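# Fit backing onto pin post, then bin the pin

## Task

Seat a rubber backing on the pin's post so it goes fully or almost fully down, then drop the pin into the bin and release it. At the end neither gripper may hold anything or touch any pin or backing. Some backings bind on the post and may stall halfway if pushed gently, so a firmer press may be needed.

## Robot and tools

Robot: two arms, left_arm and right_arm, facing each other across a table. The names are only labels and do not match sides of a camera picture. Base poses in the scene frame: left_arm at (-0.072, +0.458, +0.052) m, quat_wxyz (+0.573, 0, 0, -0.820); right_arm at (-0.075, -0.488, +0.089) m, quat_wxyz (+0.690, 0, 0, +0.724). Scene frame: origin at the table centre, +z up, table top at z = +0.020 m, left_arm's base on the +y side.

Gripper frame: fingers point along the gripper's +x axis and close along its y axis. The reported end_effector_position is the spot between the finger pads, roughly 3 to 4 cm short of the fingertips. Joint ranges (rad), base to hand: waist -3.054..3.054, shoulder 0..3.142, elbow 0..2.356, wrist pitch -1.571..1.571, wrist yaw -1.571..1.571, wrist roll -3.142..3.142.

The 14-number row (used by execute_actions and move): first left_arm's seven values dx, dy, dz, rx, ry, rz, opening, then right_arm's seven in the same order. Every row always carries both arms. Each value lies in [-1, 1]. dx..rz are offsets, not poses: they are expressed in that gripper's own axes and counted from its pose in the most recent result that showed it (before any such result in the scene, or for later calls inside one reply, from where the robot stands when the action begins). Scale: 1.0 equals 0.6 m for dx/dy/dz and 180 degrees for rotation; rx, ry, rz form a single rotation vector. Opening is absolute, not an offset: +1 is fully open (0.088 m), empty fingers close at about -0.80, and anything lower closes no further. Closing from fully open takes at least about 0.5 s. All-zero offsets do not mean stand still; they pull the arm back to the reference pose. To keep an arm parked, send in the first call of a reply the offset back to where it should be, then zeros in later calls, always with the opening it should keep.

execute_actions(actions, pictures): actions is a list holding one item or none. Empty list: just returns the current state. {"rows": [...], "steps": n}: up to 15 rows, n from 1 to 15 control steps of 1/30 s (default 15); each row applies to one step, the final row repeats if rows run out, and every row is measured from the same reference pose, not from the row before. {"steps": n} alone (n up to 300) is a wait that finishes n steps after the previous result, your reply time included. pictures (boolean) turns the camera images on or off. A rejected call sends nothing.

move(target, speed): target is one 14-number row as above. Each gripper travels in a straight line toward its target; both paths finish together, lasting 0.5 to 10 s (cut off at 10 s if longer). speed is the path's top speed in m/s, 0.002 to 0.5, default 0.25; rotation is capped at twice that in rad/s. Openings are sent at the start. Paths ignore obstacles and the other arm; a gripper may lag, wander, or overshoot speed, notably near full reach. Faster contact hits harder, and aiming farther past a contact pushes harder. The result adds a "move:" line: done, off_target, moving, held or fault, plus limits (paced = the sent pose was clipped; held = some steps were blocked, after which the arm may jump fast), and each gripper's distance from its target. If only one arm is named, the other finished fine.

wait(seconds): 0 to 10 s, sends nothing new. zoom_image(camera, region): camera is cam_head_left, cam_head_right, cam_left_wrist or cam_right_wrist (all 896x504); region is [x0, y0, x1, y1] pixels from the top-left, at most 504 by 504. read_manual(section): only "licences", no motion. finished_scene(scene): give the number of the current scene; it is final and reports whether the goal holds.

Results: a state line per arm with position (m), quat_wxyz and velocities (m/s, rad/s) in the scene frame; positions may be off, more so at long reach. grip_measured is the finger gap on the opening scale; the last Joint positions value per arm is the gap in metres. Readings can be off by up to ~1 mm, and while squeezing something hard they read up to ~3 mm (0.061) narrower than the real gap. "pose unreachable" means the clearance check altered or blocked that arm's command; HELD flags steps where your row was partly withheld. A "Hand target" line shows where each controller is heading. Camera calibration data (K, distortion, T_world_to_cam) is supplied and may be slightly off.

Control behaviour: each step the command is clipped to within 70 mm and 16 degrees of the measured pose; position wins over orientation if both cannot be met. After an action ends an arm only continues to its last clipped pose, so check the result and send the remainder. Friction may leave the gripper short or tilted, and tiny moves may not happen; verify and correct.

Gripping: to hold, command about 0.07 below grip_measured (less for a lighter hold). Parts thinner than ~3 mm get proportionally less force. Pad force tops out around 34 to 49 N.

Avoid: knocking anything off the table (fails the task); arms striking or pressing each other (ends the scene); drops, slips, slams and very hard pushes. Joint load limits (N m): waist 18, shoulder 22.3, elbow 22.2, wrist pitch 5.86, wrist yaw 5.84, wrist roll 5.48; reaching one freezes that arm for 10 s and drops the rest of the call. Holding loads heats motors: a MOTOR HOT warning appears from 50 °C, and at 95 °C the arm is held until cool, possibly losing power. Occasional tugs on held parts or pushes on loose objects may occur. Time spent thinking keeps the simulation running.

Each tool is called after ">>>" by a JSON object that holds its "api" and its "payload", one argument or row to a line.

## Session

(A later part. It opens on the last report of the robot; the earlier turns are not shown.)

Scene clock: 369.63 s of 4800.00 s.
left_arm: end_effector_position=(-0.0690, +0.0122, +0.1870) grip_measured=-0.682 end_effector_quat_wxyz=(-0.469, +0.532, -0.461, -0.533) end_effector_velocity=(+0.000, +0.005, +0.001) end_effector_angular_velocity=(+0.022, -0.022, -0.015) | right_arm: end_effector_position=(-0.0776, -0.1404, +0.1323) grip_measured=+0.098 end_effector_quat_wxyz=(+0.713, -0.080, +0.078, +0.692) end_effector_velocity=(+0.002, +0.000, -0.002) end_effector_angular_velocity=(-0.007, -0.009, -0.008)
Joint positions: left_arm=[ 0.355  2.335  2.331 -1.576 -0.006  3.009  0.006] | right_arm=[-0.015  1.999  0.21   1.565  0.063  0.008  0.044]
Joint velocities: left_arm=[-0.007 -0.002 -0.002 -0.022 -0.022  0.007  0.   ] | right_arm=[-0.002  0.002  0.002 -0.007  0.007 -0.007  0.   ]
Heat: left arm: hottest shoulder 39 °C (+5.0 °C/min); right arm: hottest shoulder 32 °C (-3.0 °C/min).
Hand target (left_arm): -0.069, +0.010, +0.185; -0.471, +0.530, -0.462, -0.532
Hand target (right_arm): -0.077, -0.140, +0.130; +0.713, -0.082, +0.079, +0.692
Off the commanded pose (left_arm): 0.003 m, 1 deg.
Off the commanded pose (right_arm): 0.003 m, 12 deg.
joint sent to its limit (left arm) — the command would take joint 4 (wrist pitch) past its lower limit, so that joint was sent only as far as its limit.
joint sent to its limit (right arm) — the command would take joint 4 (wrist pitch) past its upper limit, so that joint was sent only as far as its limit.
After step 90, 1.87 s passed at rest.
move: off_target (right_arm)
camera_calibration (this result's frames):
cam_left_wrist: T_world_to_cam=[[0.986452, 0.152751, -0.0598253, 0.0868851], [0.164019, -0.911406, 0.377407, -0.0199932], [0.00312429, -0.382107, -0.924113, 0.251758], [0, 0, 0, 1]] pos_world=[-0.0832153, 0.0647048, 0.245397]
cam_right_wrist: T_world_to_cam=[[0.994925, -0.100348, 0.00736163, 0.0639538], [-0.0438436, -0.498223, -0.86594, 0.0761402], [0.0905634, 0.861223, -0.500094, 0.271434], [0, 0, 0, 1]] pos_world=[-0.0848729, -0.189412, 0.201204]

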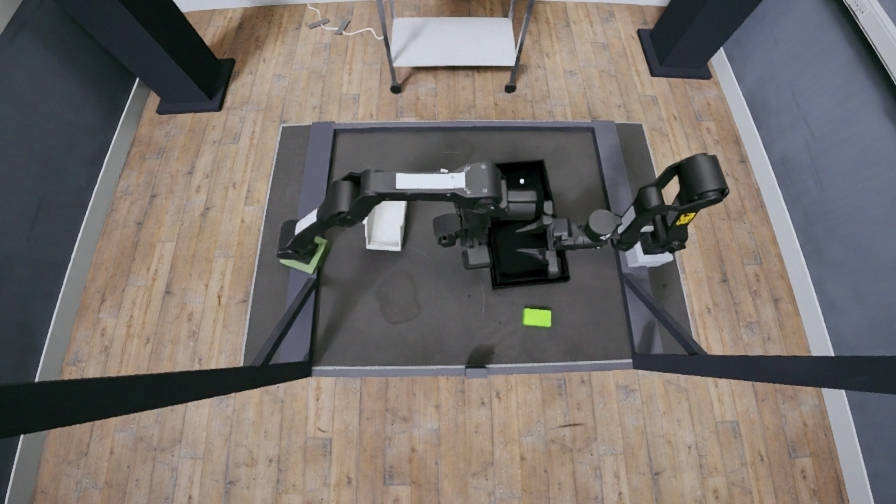

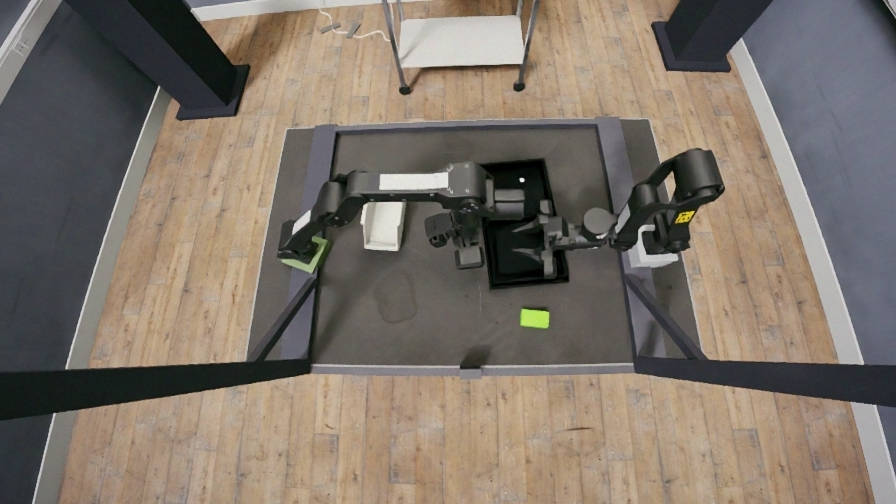

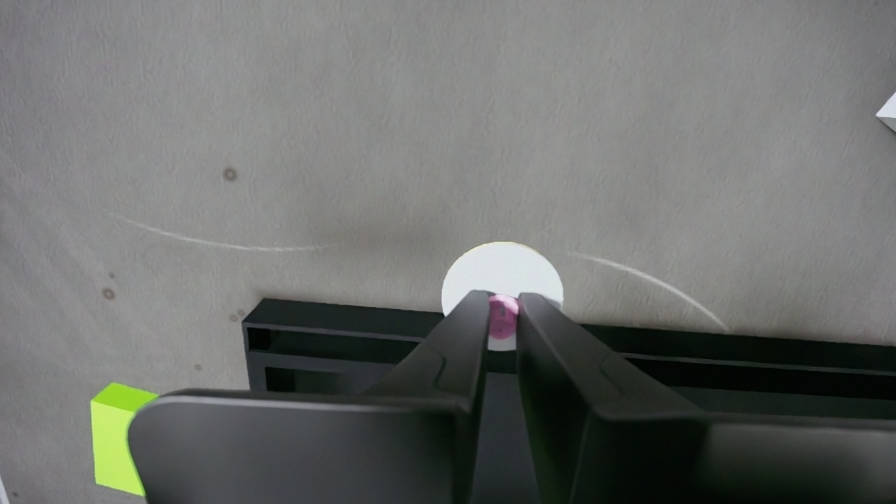

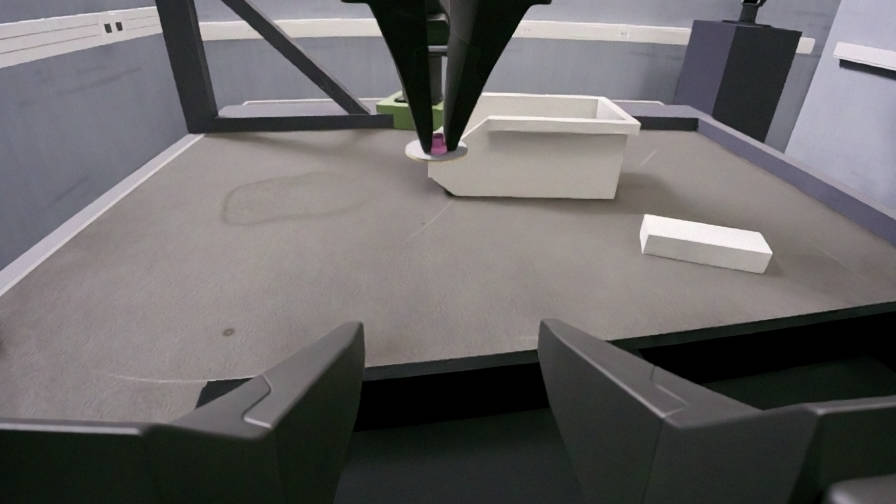

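>>> {"api": "move", "payload": {
  "target": [0,0,0,0,0,0,-0.82,0.108,-0.005,0.05,0,-0.06,0,0.1],
  "speed": 0.1
}}

Scene clock: 378.73 s of 4800.00 s.
left_arm: end_effector_position=(-0.0690, +0.0122, +0.1870) grip_measured=-0.682 end_effector_quat_wxyz=(-0.469, +0.532, -0.461, -0.533) end_effector_velocity=(-0.002, +0.002, -0.002) end_effector_angular_velocity=(+0.012, +0.007, +0.005) | right_arm: end_effector_position=(-0.0732, -0.0717, +0.1509) grip_measured=+0.098 end_effector_quat_wxyz=(+0.718, -0.030, +0.028, +0.695) end_effector_velocity=(-0.002, +0.003, +0.004) end_effector_angular_velocity=(+0.017, -0.005, +0.020)
Joint positions: left_arm=[ 0.355  2.335  2.331 -1.577 -0.006  3.012  0.006] | right_arm=[-0.039  2.121  0.474  1.565  0.042 -0.     0.044]
Joint velocities: left_arm=[-0.002  0.002 -0.002 -0.007  0.007 -0.007 -0.   ] | right_arm=[-0.002  0.002  0.012  0.007 -0.022 -0.007  0.   ]
Heat: left arm: hottest shoulder 39 °C (+6.0 °C/min); right arm: hottest shoulder 32 °C (-2.0 °C/min).
Hand target (left_arm): -0.069, +0.012, +0.187; -0.469, +0.532, -0.461, -0.533
Hand target (right_arm): -0.072, -0.070, +0.148; +0.718, -0.033, +0.029, +0.695
Off the commanded pose (left_arm): 0.000 m, 0 deg.
Off the commanded pose (right_arm): 0.004 m, 3 deg.
joint sent to its limit (right arm) — the command would take joint 4 (wrist pitch) past its upper limit, so that joint was sent only as far as its limit.
After step 90, 4.73 s passed at rest.
move: off_target (right_arm)
camera_calibration (this result's frames):
cam_left_wrist: T_world_to_cam=[[0.986798, 0.150517, -0.0597881, 0.086917], [0.161941, -0.911928, 0.377043, -0.0199865], [0.00222888, -0.381748, -0.924264, 0.251753], [0, 0, 0, 1]] pos_world=[-0.083094, 0.0647973, 0.245419]
cam_right_wrist: T_world_to_cam=[[0.994763, -0.102093, -0.00493893, 0.0680618], [-0.0427182, -0.371364, -0.927504, 0.145162], [0.0928574, 0.922857, -0.37378, 0.206673], [0, 0, 0, 1]] pos_world=[-0.0806954, -0.129873, 0.212225]

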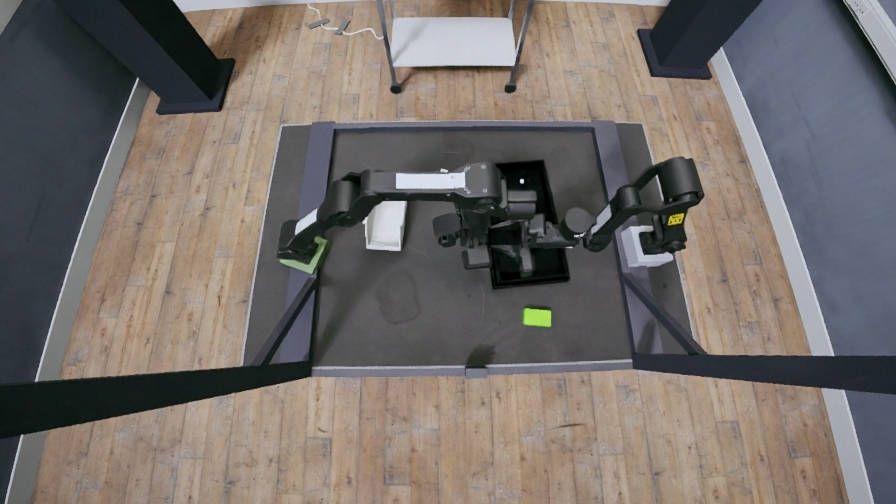

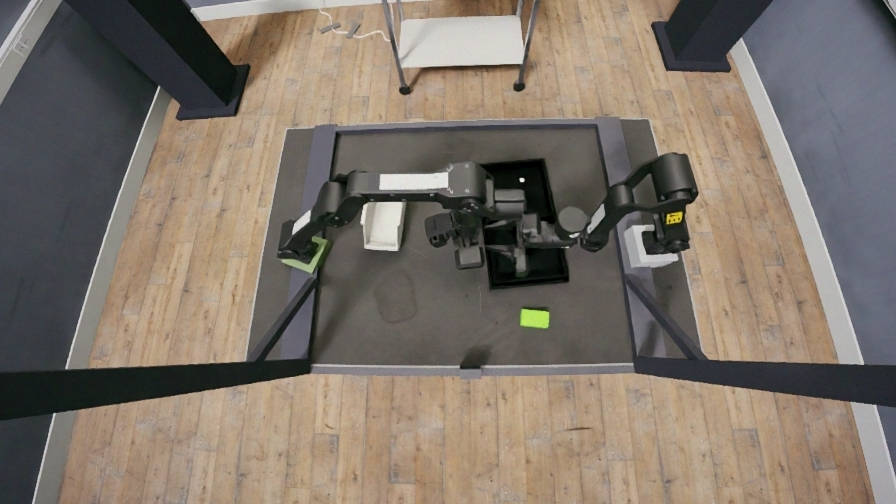

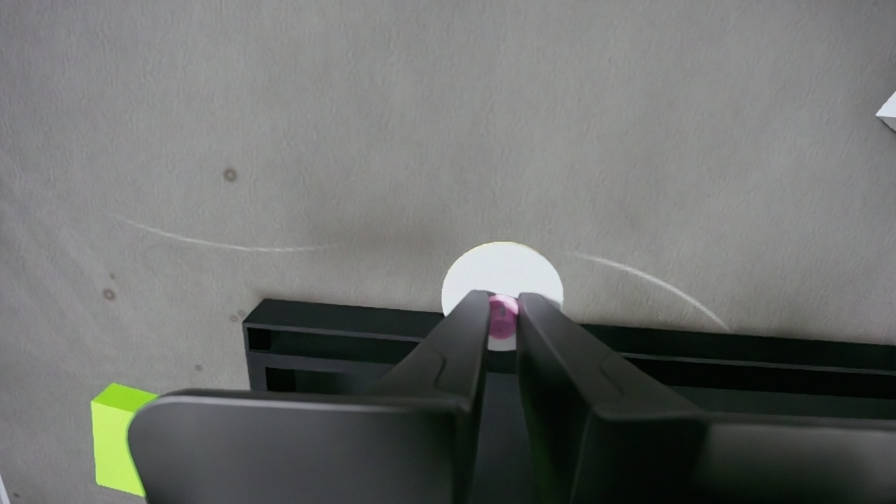

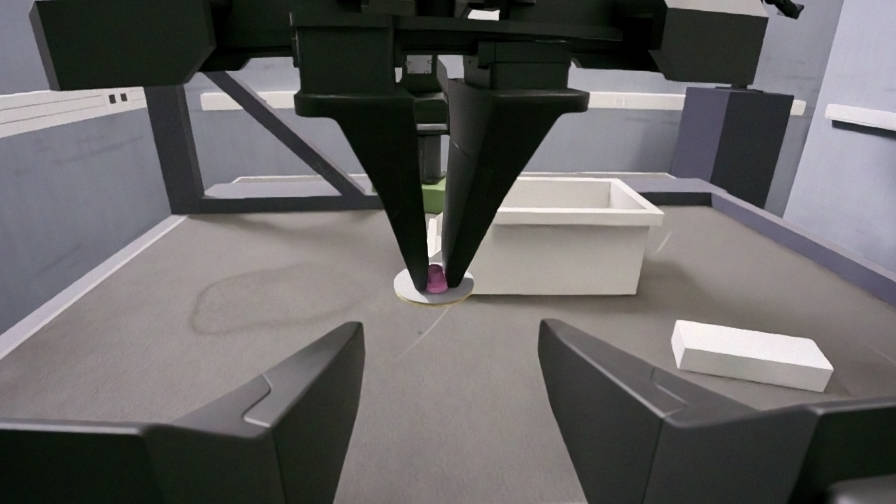

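>>> {"api": "move", "payload": {
  "target": [0,0,0,0,0,0,-0.82,0.055,0.006,-0.008,0,0,0,0.1],
  "speed": 0.05
}}

Scene clock: 384.80 s of 4800.00 s.
left_arm: end_effector_position=(-0.0690, +0.0122, +0.1870) grip_measured=-0.682 end_effector_quat_wxyz=(-0.469, +0.532, -0.461, -0.533) end_effector_velocity=(-0.002, +0.002, +0.000) end_effector_angular_velocity=(+0.007, +0.007, +0.005) | right_arm: end_effector_position=(-0.0749, -0.0402, +0.1486) grip_measured=+0.098 end_effector_quat_wxyz=(+0.718, -0.026, +0.024, +0.695) end_effector_velocity=(+0.002, +0.001, -0.006) end_effector_angular_velocity=(-0.022, -0.007, +0.001)
Joint positions: left_arm=[ 0.355  2.335  2.331 -1.577 -0.006  3.012  0.006] | right_arm=[-0.034  2.179  0.607  1.501  0.046 -0.     0.044]
Joint velocities: left_arm=[-0.002 -0.002 -0.002 -0.007  0.007 -0.007 -0.   ] | right_arm=[-0.007  0.007  0.007 -0.022 -0.007 -0.007  0.   ]
Heat: left arm: hottest shoulder 39 °C (+6.0 °C/min); right arm: hottest shoulder 33 °C (-1.0 °C/min).
Hand target (left_arm): -0.069, +0.012, +0.187; -0.469, +0.532, -0.461, -0.533
Hand target (right_arm): -0.076, -0.039, +0.144; +0.718, -0.030, +0.028, +0.695
Off the commanded pose (left_arm): 0.000 m, 0 deg.
Off the commanded pose (right_arm): 0.005 m, 1 deg.
After step 90, 2.03 s passed at rest.
move: done
camera_calibration (this result's frames):
cam_left_wrist: T_world_to_cam=[[0.986798, 0.150517, -0.0597881, 0.086917], [0.161941, -0.911928, 0.377043, -0.0199865], [0.00222888, -0.381748, -0.924264, 0.251753], [0, 0, 0, 1]] pos_world=[-0.083094, 0.0647973, 0.245419]
cam_right_wrist: T_world_to_cam=[[0.994765, -0.10202, -0.00585154, 0.0730635], [-0.0425107, -0.361078, -0.931566, 0.155681], [0.0929252, 0.926938, -0.363525, 0.175604], [0, 0, 0, 1]] pos_world=[-0.082381, -0.0991076, 0.209291]

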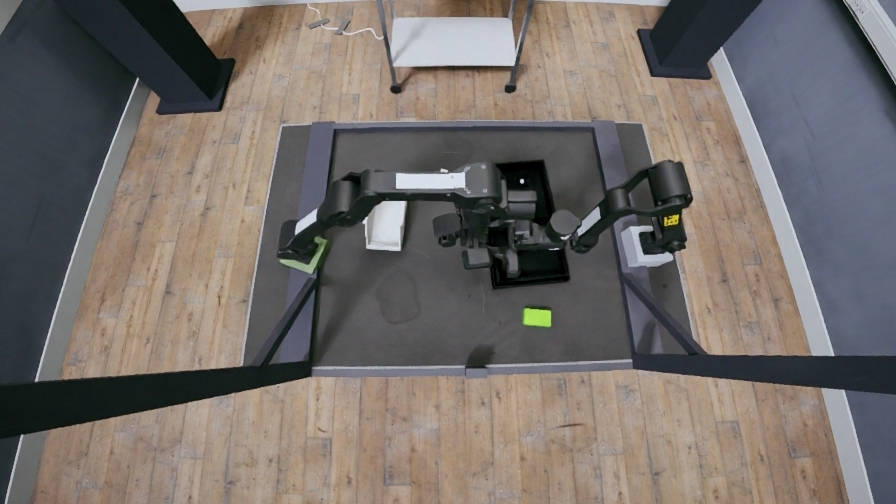

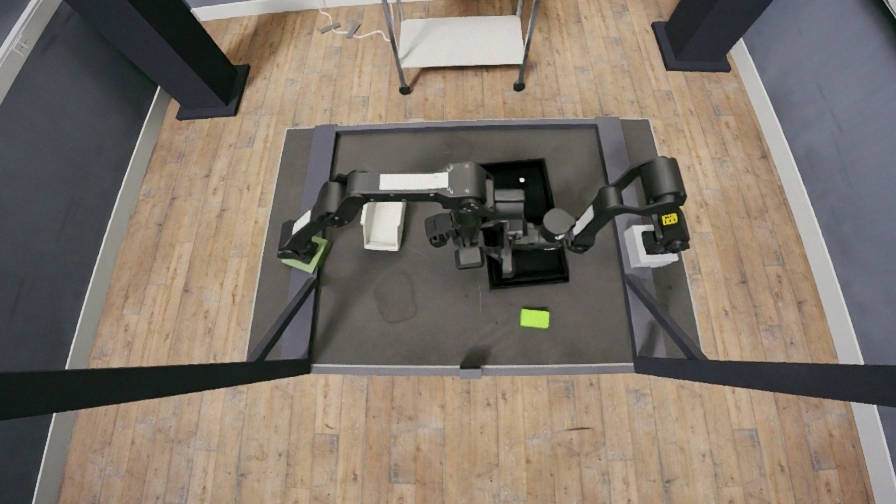

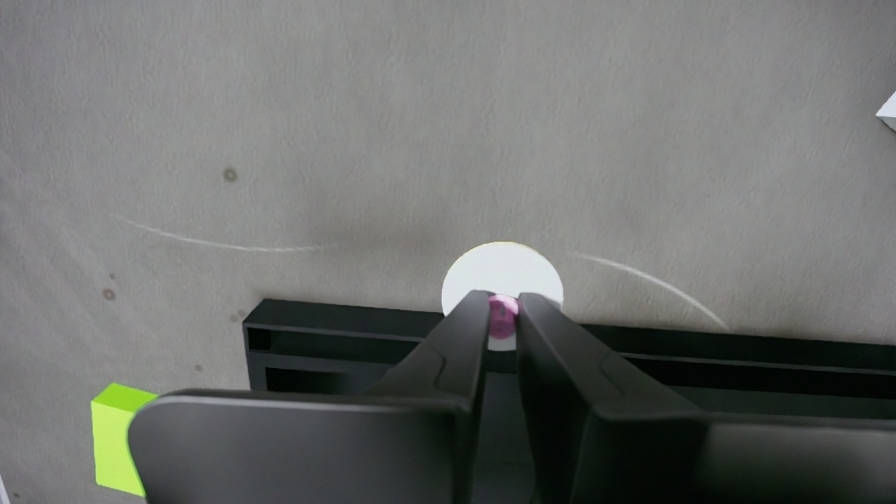

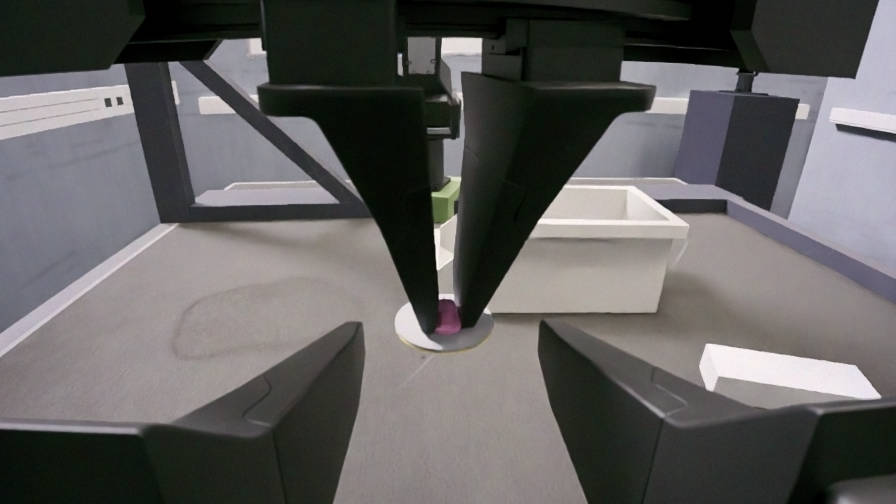

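>>> {"api": "move", "payload": {
  "target": [0,0,0,0,0,0,-0.82,0.05,0.003,-0.024,0,0,0,0.1],
  "speed": 0.04
}}

Scene clock: 389.80 s of 4800.00 s.
left_arm: end_effector_position=(-0.0690, +0.0122, +0.1870) grip_measured=-0.682 end_effector_quat_wxyz=(-0.469, +0.532, -0.461, -0.533) end_effector_velocity=(+0.004, +0.001, +0.002) end_effector_angular_velocity=(+0.003, -0.022, -0.005) | right_arm: end_effector_position=(-0.0755, -0.0122, +0.1381) grip_measured=+0.098 end_effector_quat_wxyz=(+0.718, -0.022, +0.020, +0.696) end_effector_velocity=(-0.004, +0.002, -0.001) end_effector_angular_velocity=(-0.003, -0.021, +0.026)
Joint positions: left_arm=[ 0.355  2.335  2.331 -1.577 -0.006  3.012  0.006] | right_arm=[-0.034  2.274  0.734  1.48   0.046 -0.     0.044]
Joint velocities: left_arm=[ 0.002 -0.002  0.002 -0.007 -0.022  0.007 -0.   ] | right_arm=[ 0.002  0.002  0.007 -0.007 -0.022 -0.022 -0.   ]
Heat: left arm: hottest shoulder 39 °C (+5.1 °C/min); right arm: hottest shoulder 33 °C (-1.0 °C/min).
Hand target (left_arm): -0.069, +0.012, +0.187; -0.469, +0.532, -0.461, -0.533
Hand target (right_arm): -0.076, -0.011, +0.132; +0.718, -0.026, +0.024, +0.695
Off the commanded pose (left_arm): 0.000 m, 0 deg.
Off the commanded pose (right_arm): 0.006 m, 1 deg.
After step 90, 0.83 s passed at rest.
move: done
camera_calibration (this result's frames):
cam_left_wrist: T_world_to_cam=[[0.986798, 0.150517, -0.0597881, 0.086917], [0.161941, -0.911928, 0.377043, -0.0199865], [0.00222888, -0.381748, -0.924264, 0.251753], [0, 0, 0, 1]] pos_world=[-0.083094, 0.0647973, 0.245419]
cam_right_wrist: T_world_to_cam=[[0.994803, -0.101563, -0.00722749, 0.0766461], [-0.0425368, -0.350054, -0.935763, 0.156673], [0.0925088, 0.931207, -0.352555, 0.144329], [0, 0, 0, 1]] pos_world=[-0.0829351, -0.0717717, 0.198046]

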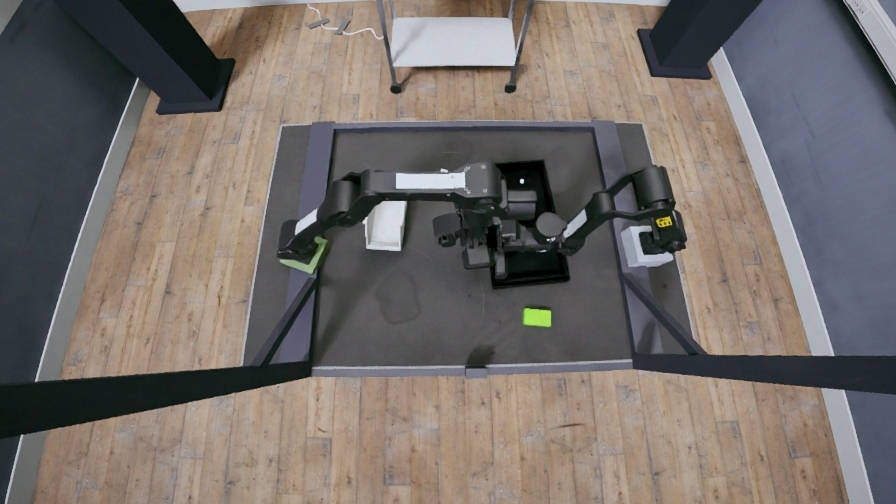

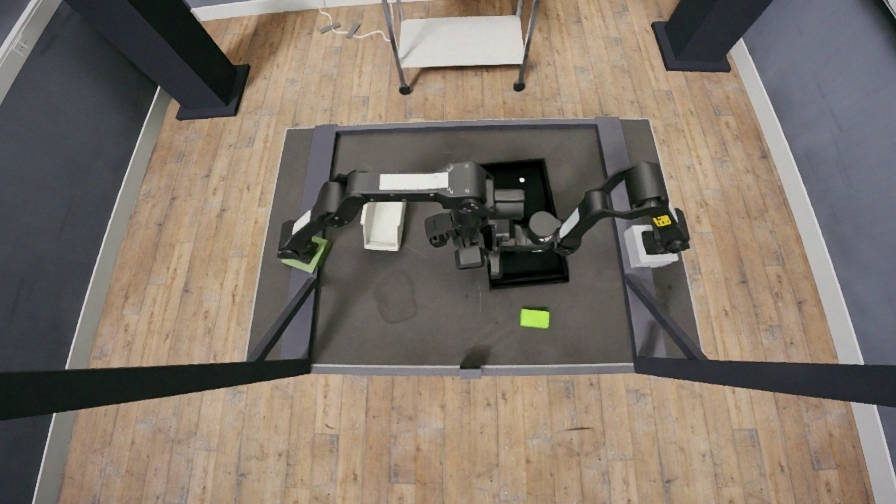

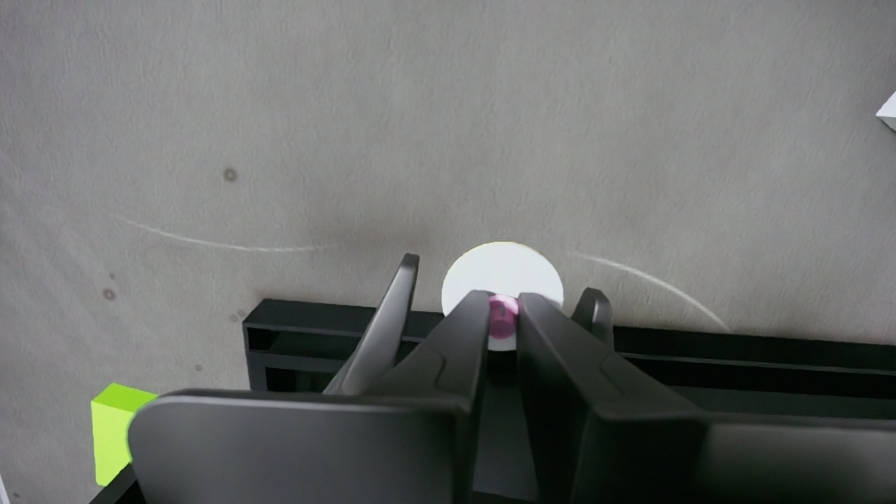

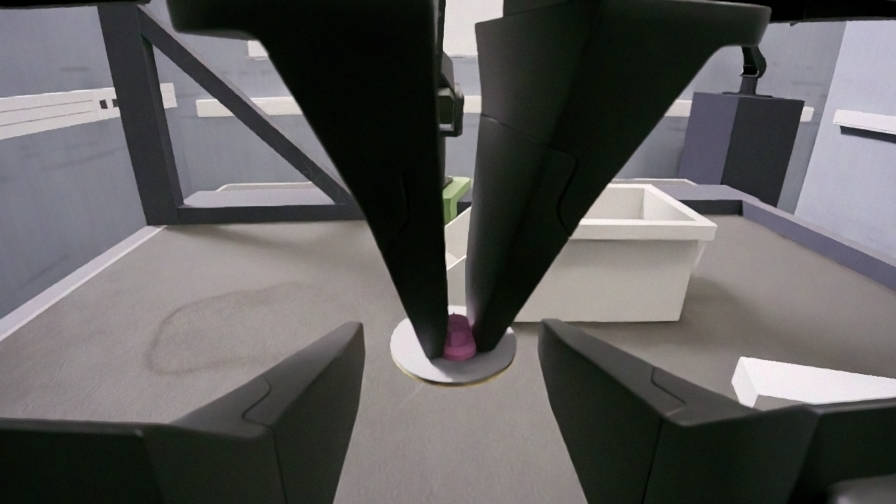

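>>> {"api": "move", "payload": {
  "target": [0,0,0,0,0,0,-0.82,0.012,0,-0.006,0,0,0,0.0],
  "speed": 0.03
}}

>>> {"api": "move", "payload": {
  "target": [0,0,0,0,0,0,-0.82,0,0,0,0,0,0,-0.35]
}}

Scene clock: 393.03 s of 4800.00 s.
left_arm: end_effector_position=(-0.0690, +0.0122, +0.1870) grip_measured=-0.682 end_effector_quat_wxyz=(-0.469, +0.532, -0.461, -0.533) end_effector_velocity=(+0.000, +0.002, +0.000) end_effector_angular_velocity=(+0.007, -0.008, +0.019) | right_arm: end_effector_position=(-0.0756, -0.0062, +0.1400) grip_measured=+0.002 end_effector_quat_wxyz=(+0.718, -0.018, +0.016, +0.696) end_effector_velocity=(+0.000, +0.002, -0.004) end_effector_angular_velocity=(-0.017, -0.007, +0.005)
Joint positions: left_arm=[ 0.355  2.335  2.331 -1.577 -0.006  3.012  0.006] | right_arm=[-0.034  2.284  0.76   1.476  0.046 -0.     0.039]
Joint velocities: left_arm=[-0.002 -0.002 -0.002 -0.007 -0.007 -0.022  0.   ] | right_arm=[-0.002  0.002  0.007 -0.022 -0.007 -0.007 -0.   ]
Heat: left arm: hottest shoulder 40 °C (+6.1 °C/min); right arm: hottest shoulder 34 °C (+0.0 °C/min).
Hand target (left_arm): -0.069, +0.012, +0.187; -0.469, +0.532, -0.461, -0.533
Hand target (right_arm): -0.075, -0.005, +0.134; +0.718, -0.022, +0.020, +0.696
Off the commanded pose (left_arm): 0.000 m, 0 deg.
Off the commanded pose (right_arm): 0.006 m, 1 deg.
move: done
camera_calibration (this result's frames):
cam_left_wrist: T_world_to_cam=[[0.986798, 0.150517, -0.0597881, 0.086917], [0.161941, -0.911928, 0.377043, -0.0199865], [0.00222888, -0.381748, -0.924264, 0.251753], [0, 0, 0, 1]] pos_world=[-0.083094, 0.0647973, 0.245419]
cam_right_wrist: T_world_to_cam=[[0.994801, -0.101469, -0.00860242, 0.0775501], [-0.0427013, -0.338965, -0.939829, 0.161164], [0.0924479, 0.935311, -0.341536, 0.1379], [0, 0, 0, 1]] pos_world=[-0.0830136, -0.0664815, 0.199231]

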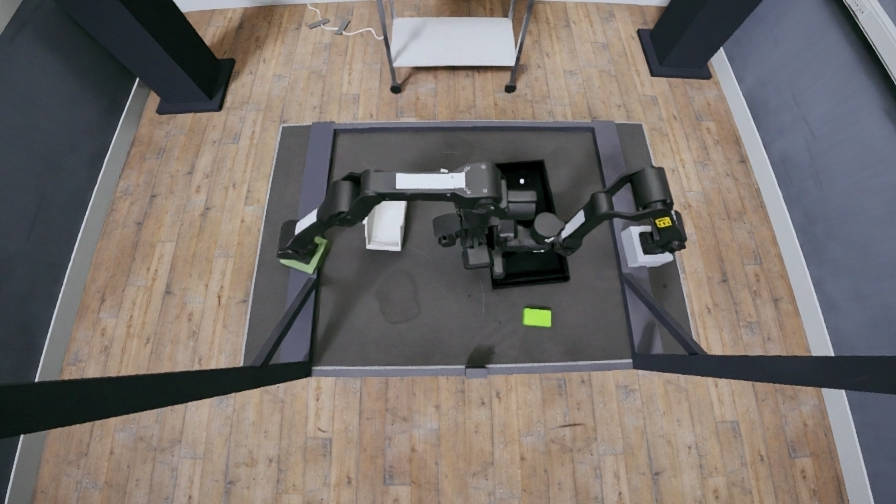

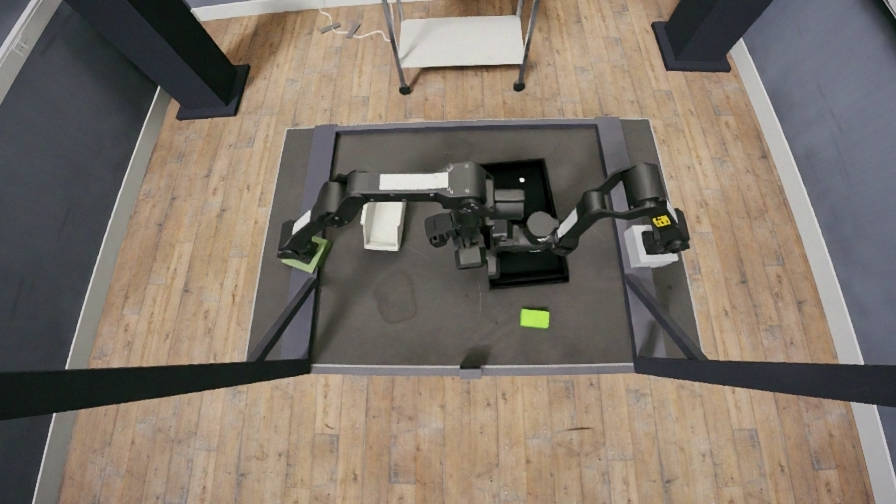

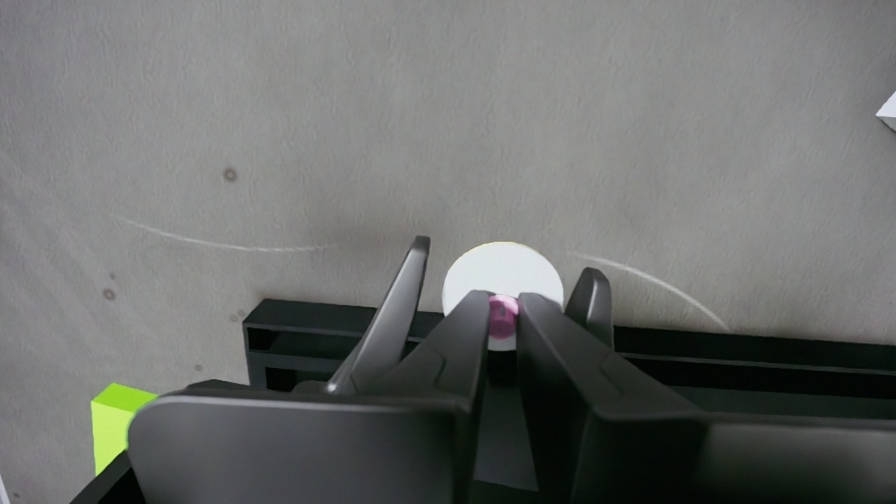

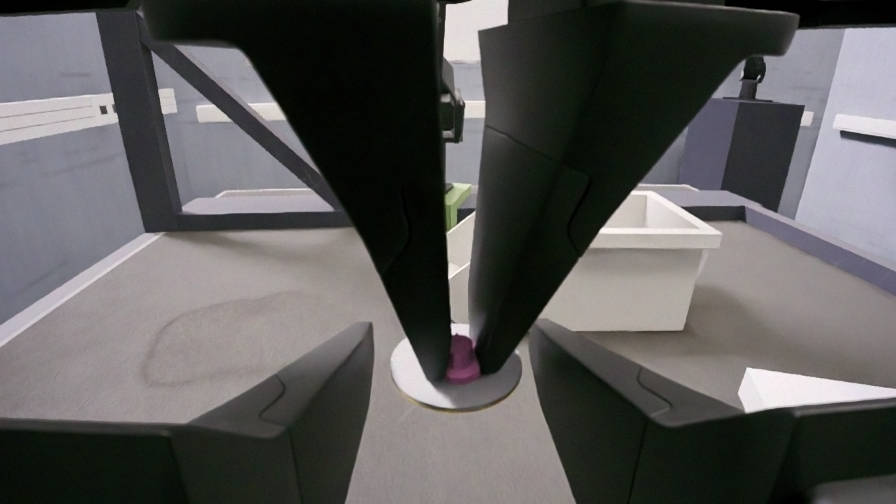

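Scene clock: 393.53 s of 4800.00 s.
left_arm: end_effector_position=(-0.0691, +0.0122, +0.1870) grip_measured=-0.682 end_effector_quat_wxyz=(-0.469, +0.532, -0.462, -0.533) end_effector_velocity=(+0.000, +0.002, +0.000) end_effector_angular_velocity=(+0.007, -0.007, -0.010) | right_arm: end_effector_position=(-0.0753, -0.0062, +0.1400) grip_measured=-0.263 end_effector_quat_wxyz=(+0.718, -0.018, +0.016, +0.695) end_effector_velocity=(-0.002, -0.000, -0.001) end_effector_angular_velocity=(-0.008, -0.006, +0.020)
Joint positions: left_arm=[ 0.355  2.335  2.331 -1.577 -0.006  3.012  0.006] | right_arm=[-0.034  2.284  0.76   1.476  0.047 -0.     0.026]
Joint velocities: left_arm=[-0.002 -0.002 -0.002 -0.007 -0.007  0.007  0.   ] | right_arm=[-0.002 -0.002 -0.002 -0.007 -0.022 -0.007 -0.   ]
Heat: left arm: hottest shoulder 40 °C (+6.0 °C/min); right arm: hottest shoulder 34 °C (+0.0 °C/min).
Hand target (left_arm): -0.069, +0.012, +0.187; -0.469, +0.532, -0.461, -0.533
Hand target (right_arm): -0.075, -0.006, +0.140; +0.718, -0.018, +0.016, +0.696
Off the commanded pose (left_arm): 0.000 m, 0 deg.
Off the commanded pose (right_arm): 0.000 m, 0 deg.
move: done
camera_calibration (this result's frames):
cam_left_wrist: T_world_to_cam=[[0.986774, 0.15052, -0.0601647, 0.0870424], [0.162088, -0.911927, 0.376983, -0.0199558], [0.00187771, -0.381749, -0.924264, 0.251728], [0, 0, 0, 1]] pos_world=[-0.0831293, 0.0647971, 0.245423]
cam_right_wrist: T_world_to_cam=[[0.994685, -0.102607, -0.00856613, 0.0772318], [-0.0430546, -0.338915, -0.939831, 0.16115], [0.0935299, 0.935205, -0.341532, 0.137956], [0, 0, 0, 1]] pos_world=[-0.0827861, -0.0664766, 0.199231]

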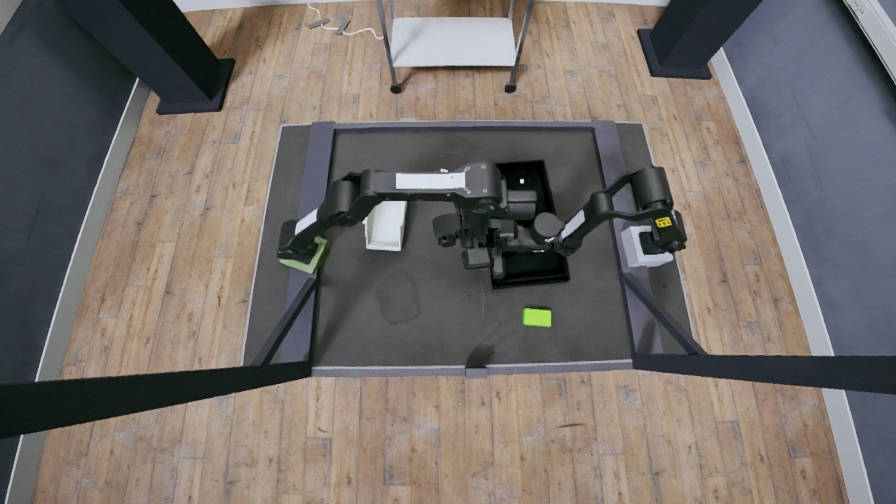

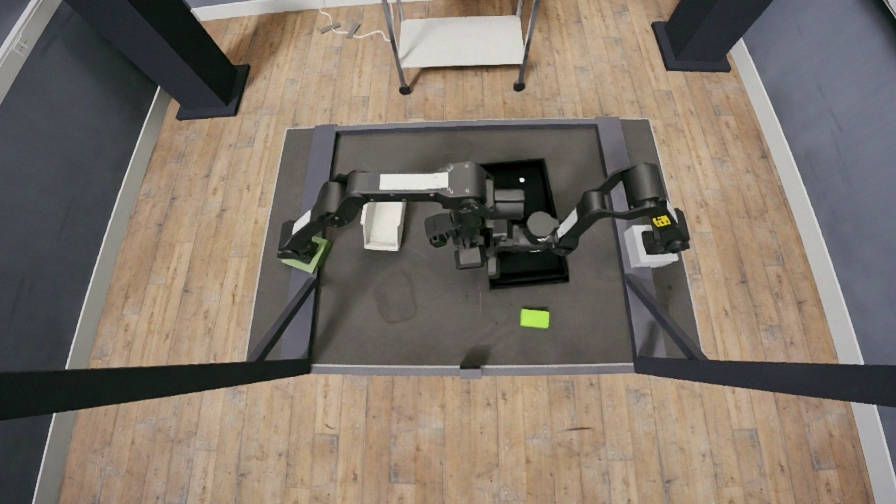

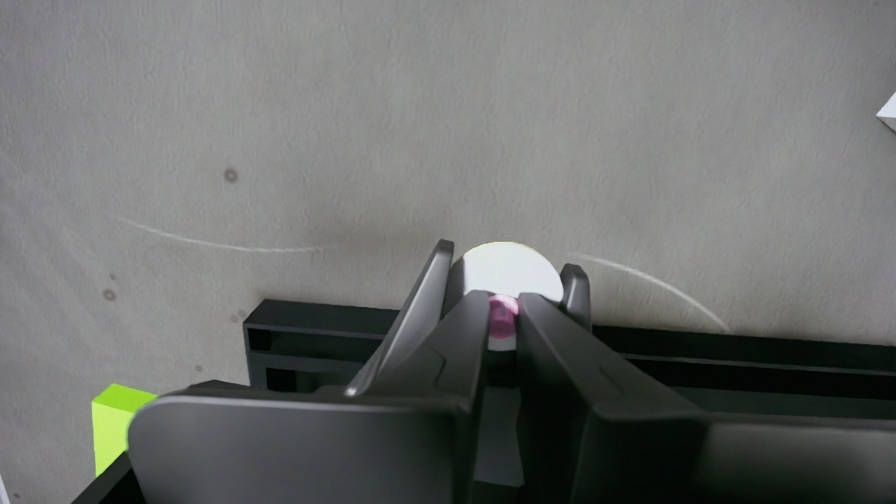

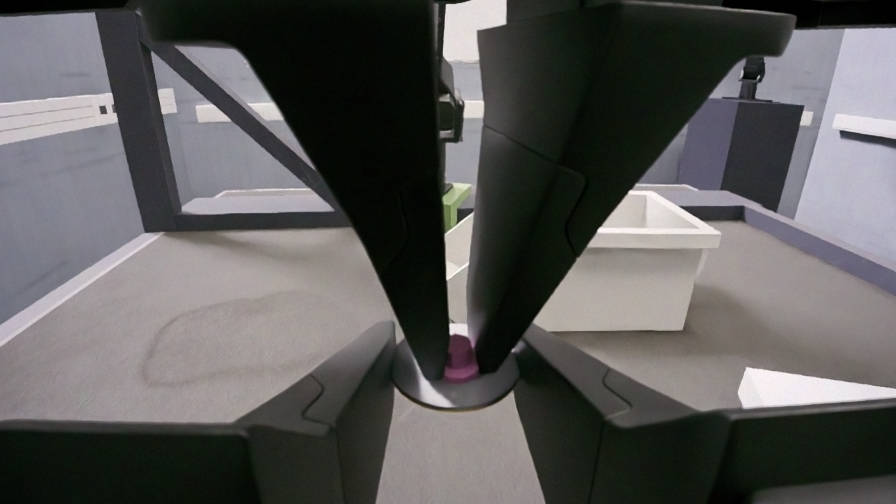

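Gripped. Pull the pin down (left is at its limits).

>>> {"api": "move", "payload": {
  "target": [0,0,0,0,0,0,-0.85,0,0,-0.04,0,0,0,-0.35],
  "speed": 0.02
}}

>>> {"api": "zoom_image", "payload": {
  "camera": "cam_right_wrist",
  "region": [350,220,570,440]
}}

>>> {"api": "zoom_image", "payload": {
  "camera": "cam_left_wrist",
  "region": [400,180,600,380]
}}

Scene clock: 398.03 s of 4800.00 s.
left_arm: end_effector_position=(-0.0691, +0.0128, +0.1867) grip_measured=-0.682 end_effector_quat_wxyz=(-0.470, +0.531, -0.461, -0.534) end_effector_velocity=(+0.002, +0.003, -0.001) end_effector_angular_velocity=(+0.012, -0.022, +0.019) | right_arm: end_effector_position=(-0.0754, -0.0051, +0.1321) grip_measured=-0.263 end_effector_quat_wxyz=(+0.718, -0.004, +0.003, +0.696) end_effector_velocity=(-0.002, -0.000, -0.007) end_effector_angular_velocity=(-0.017, +0.007, +0.019)
Joint positions: left_arm=[ 0.355  2.335  2.33  -1.579 -0.006  3.012  0.006] | right_arm=[-0.034  2.355  0.779  1.567  0.047 -0.     0.026]
Joint velocities: left_arm=[-0.002 -0.002 -0.007 -0.007 -0.022 -0.022  0.   ] | right_arm=[-0.002  0.012  0.002 -0.007 -0.022  0.007 -0.   ]
Heat: left arm: hottest shoulder 40 °C (+5.0 °C/min); right arm: hottest shoulder 35 °C (+1.0 °C/min).
Hand target (left_arm): -0.069, +0.012, +0.187; -0.469, +0.532, -0.462, -0.533
Hand target (right_arm): -0.075, -0.008, +0.116; +0.718, -0.018, +0.017, +0.695
Off the commanded pose (left_arm): 0.001 m, 0 deg.
Off the commanded pose (right_arm): 0.016 m, 2 deg.
After step 90, 0.07 s passed at rest.
move: off_target (right_arm)
camera_calibration (this result's frames):
cam_left_wrist: T_world_to_cam=[[0.986774, 0.150703, -0.0597172, 0.0868523], [0.162093, -0.913073, 0.374196, -0.0187714], [0.00186633, -0.378927, -0.925425, 0.251884], [0, 0, 0, 1]] pos_world=[-0.083131, 0.065217, 0.24531]
cam_right_wrist: T_world_to_cam=[[0.994718, -0.101816, -0.0130248, 0.0779489], [-0.0434643, -0.302846, -0.952048, 0.155907], [0.0929888, 0.947585, -0.305672, 0.129509], [0, 0, 0, 1]] pos_world=[-0.0828037, -0.0675683, 0.189033]

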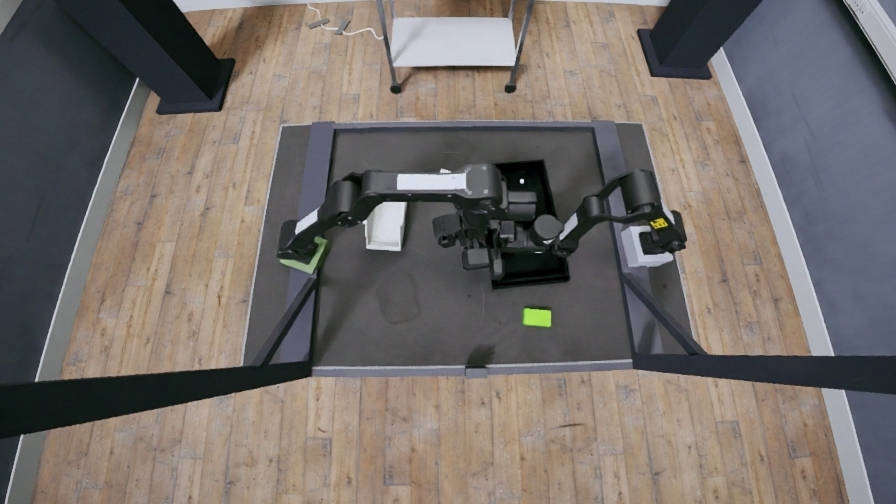

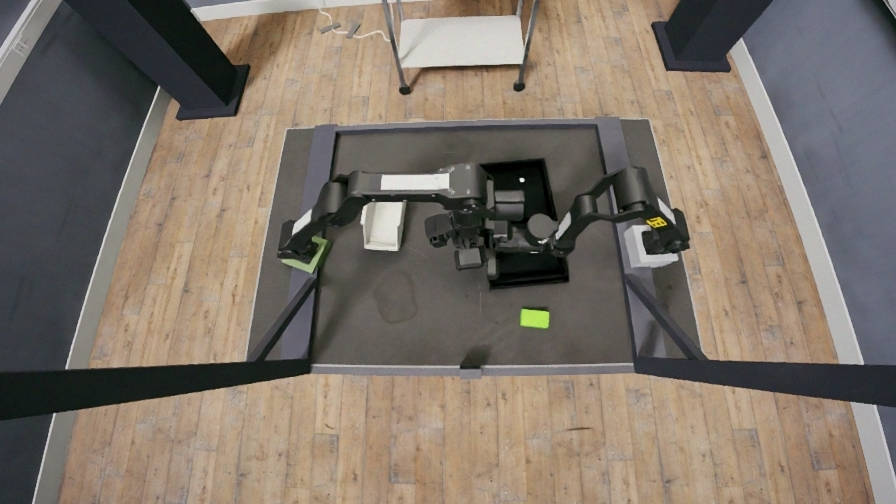

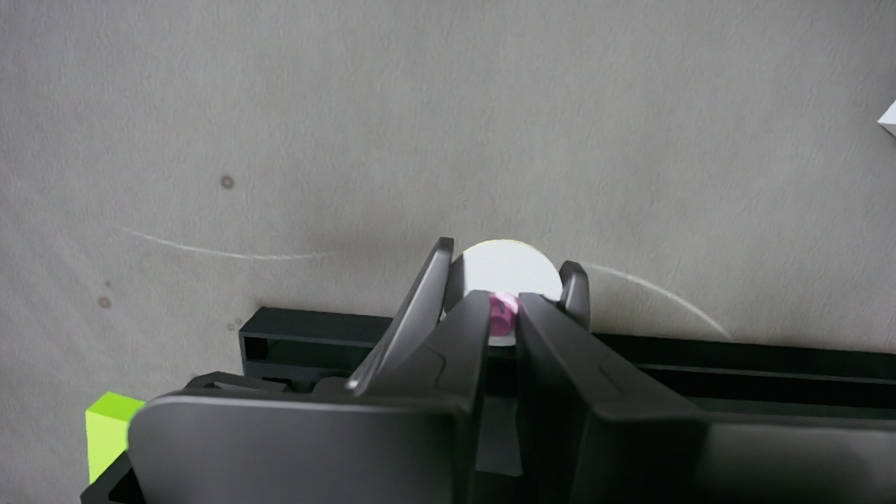

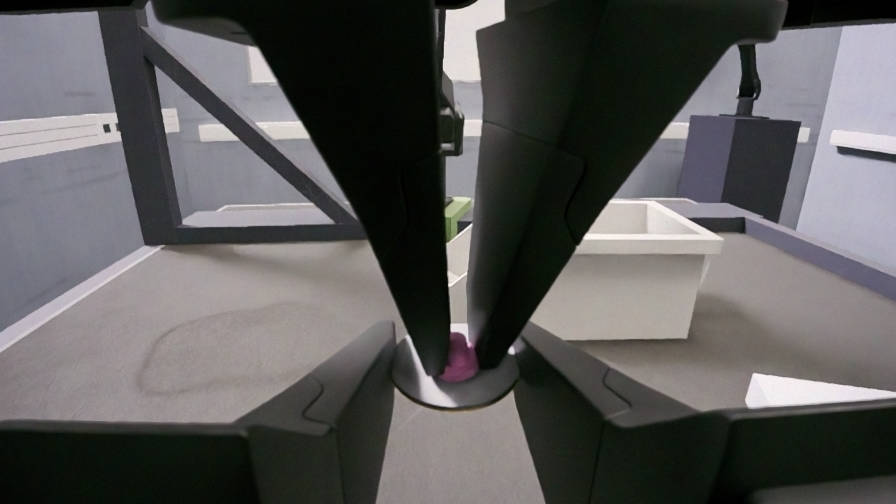

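Region (350, 220, 570, 440) of cam_right_wrist's 896x504 image, scaled by 2.291, with more detail than that image has.

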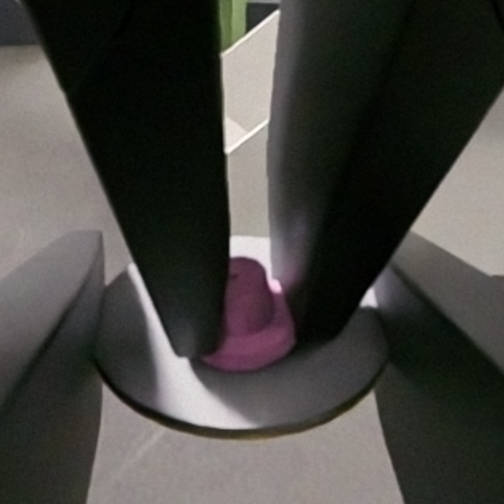

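Region (400, 180, 600, 380) of cam_left_wrist's 896x504 image, scaled by 2.520, with more detail than that image has.

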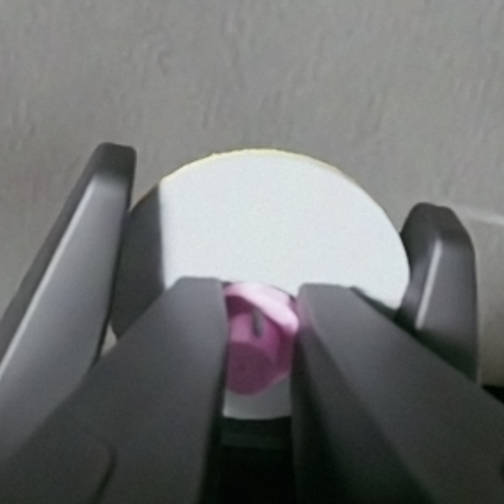

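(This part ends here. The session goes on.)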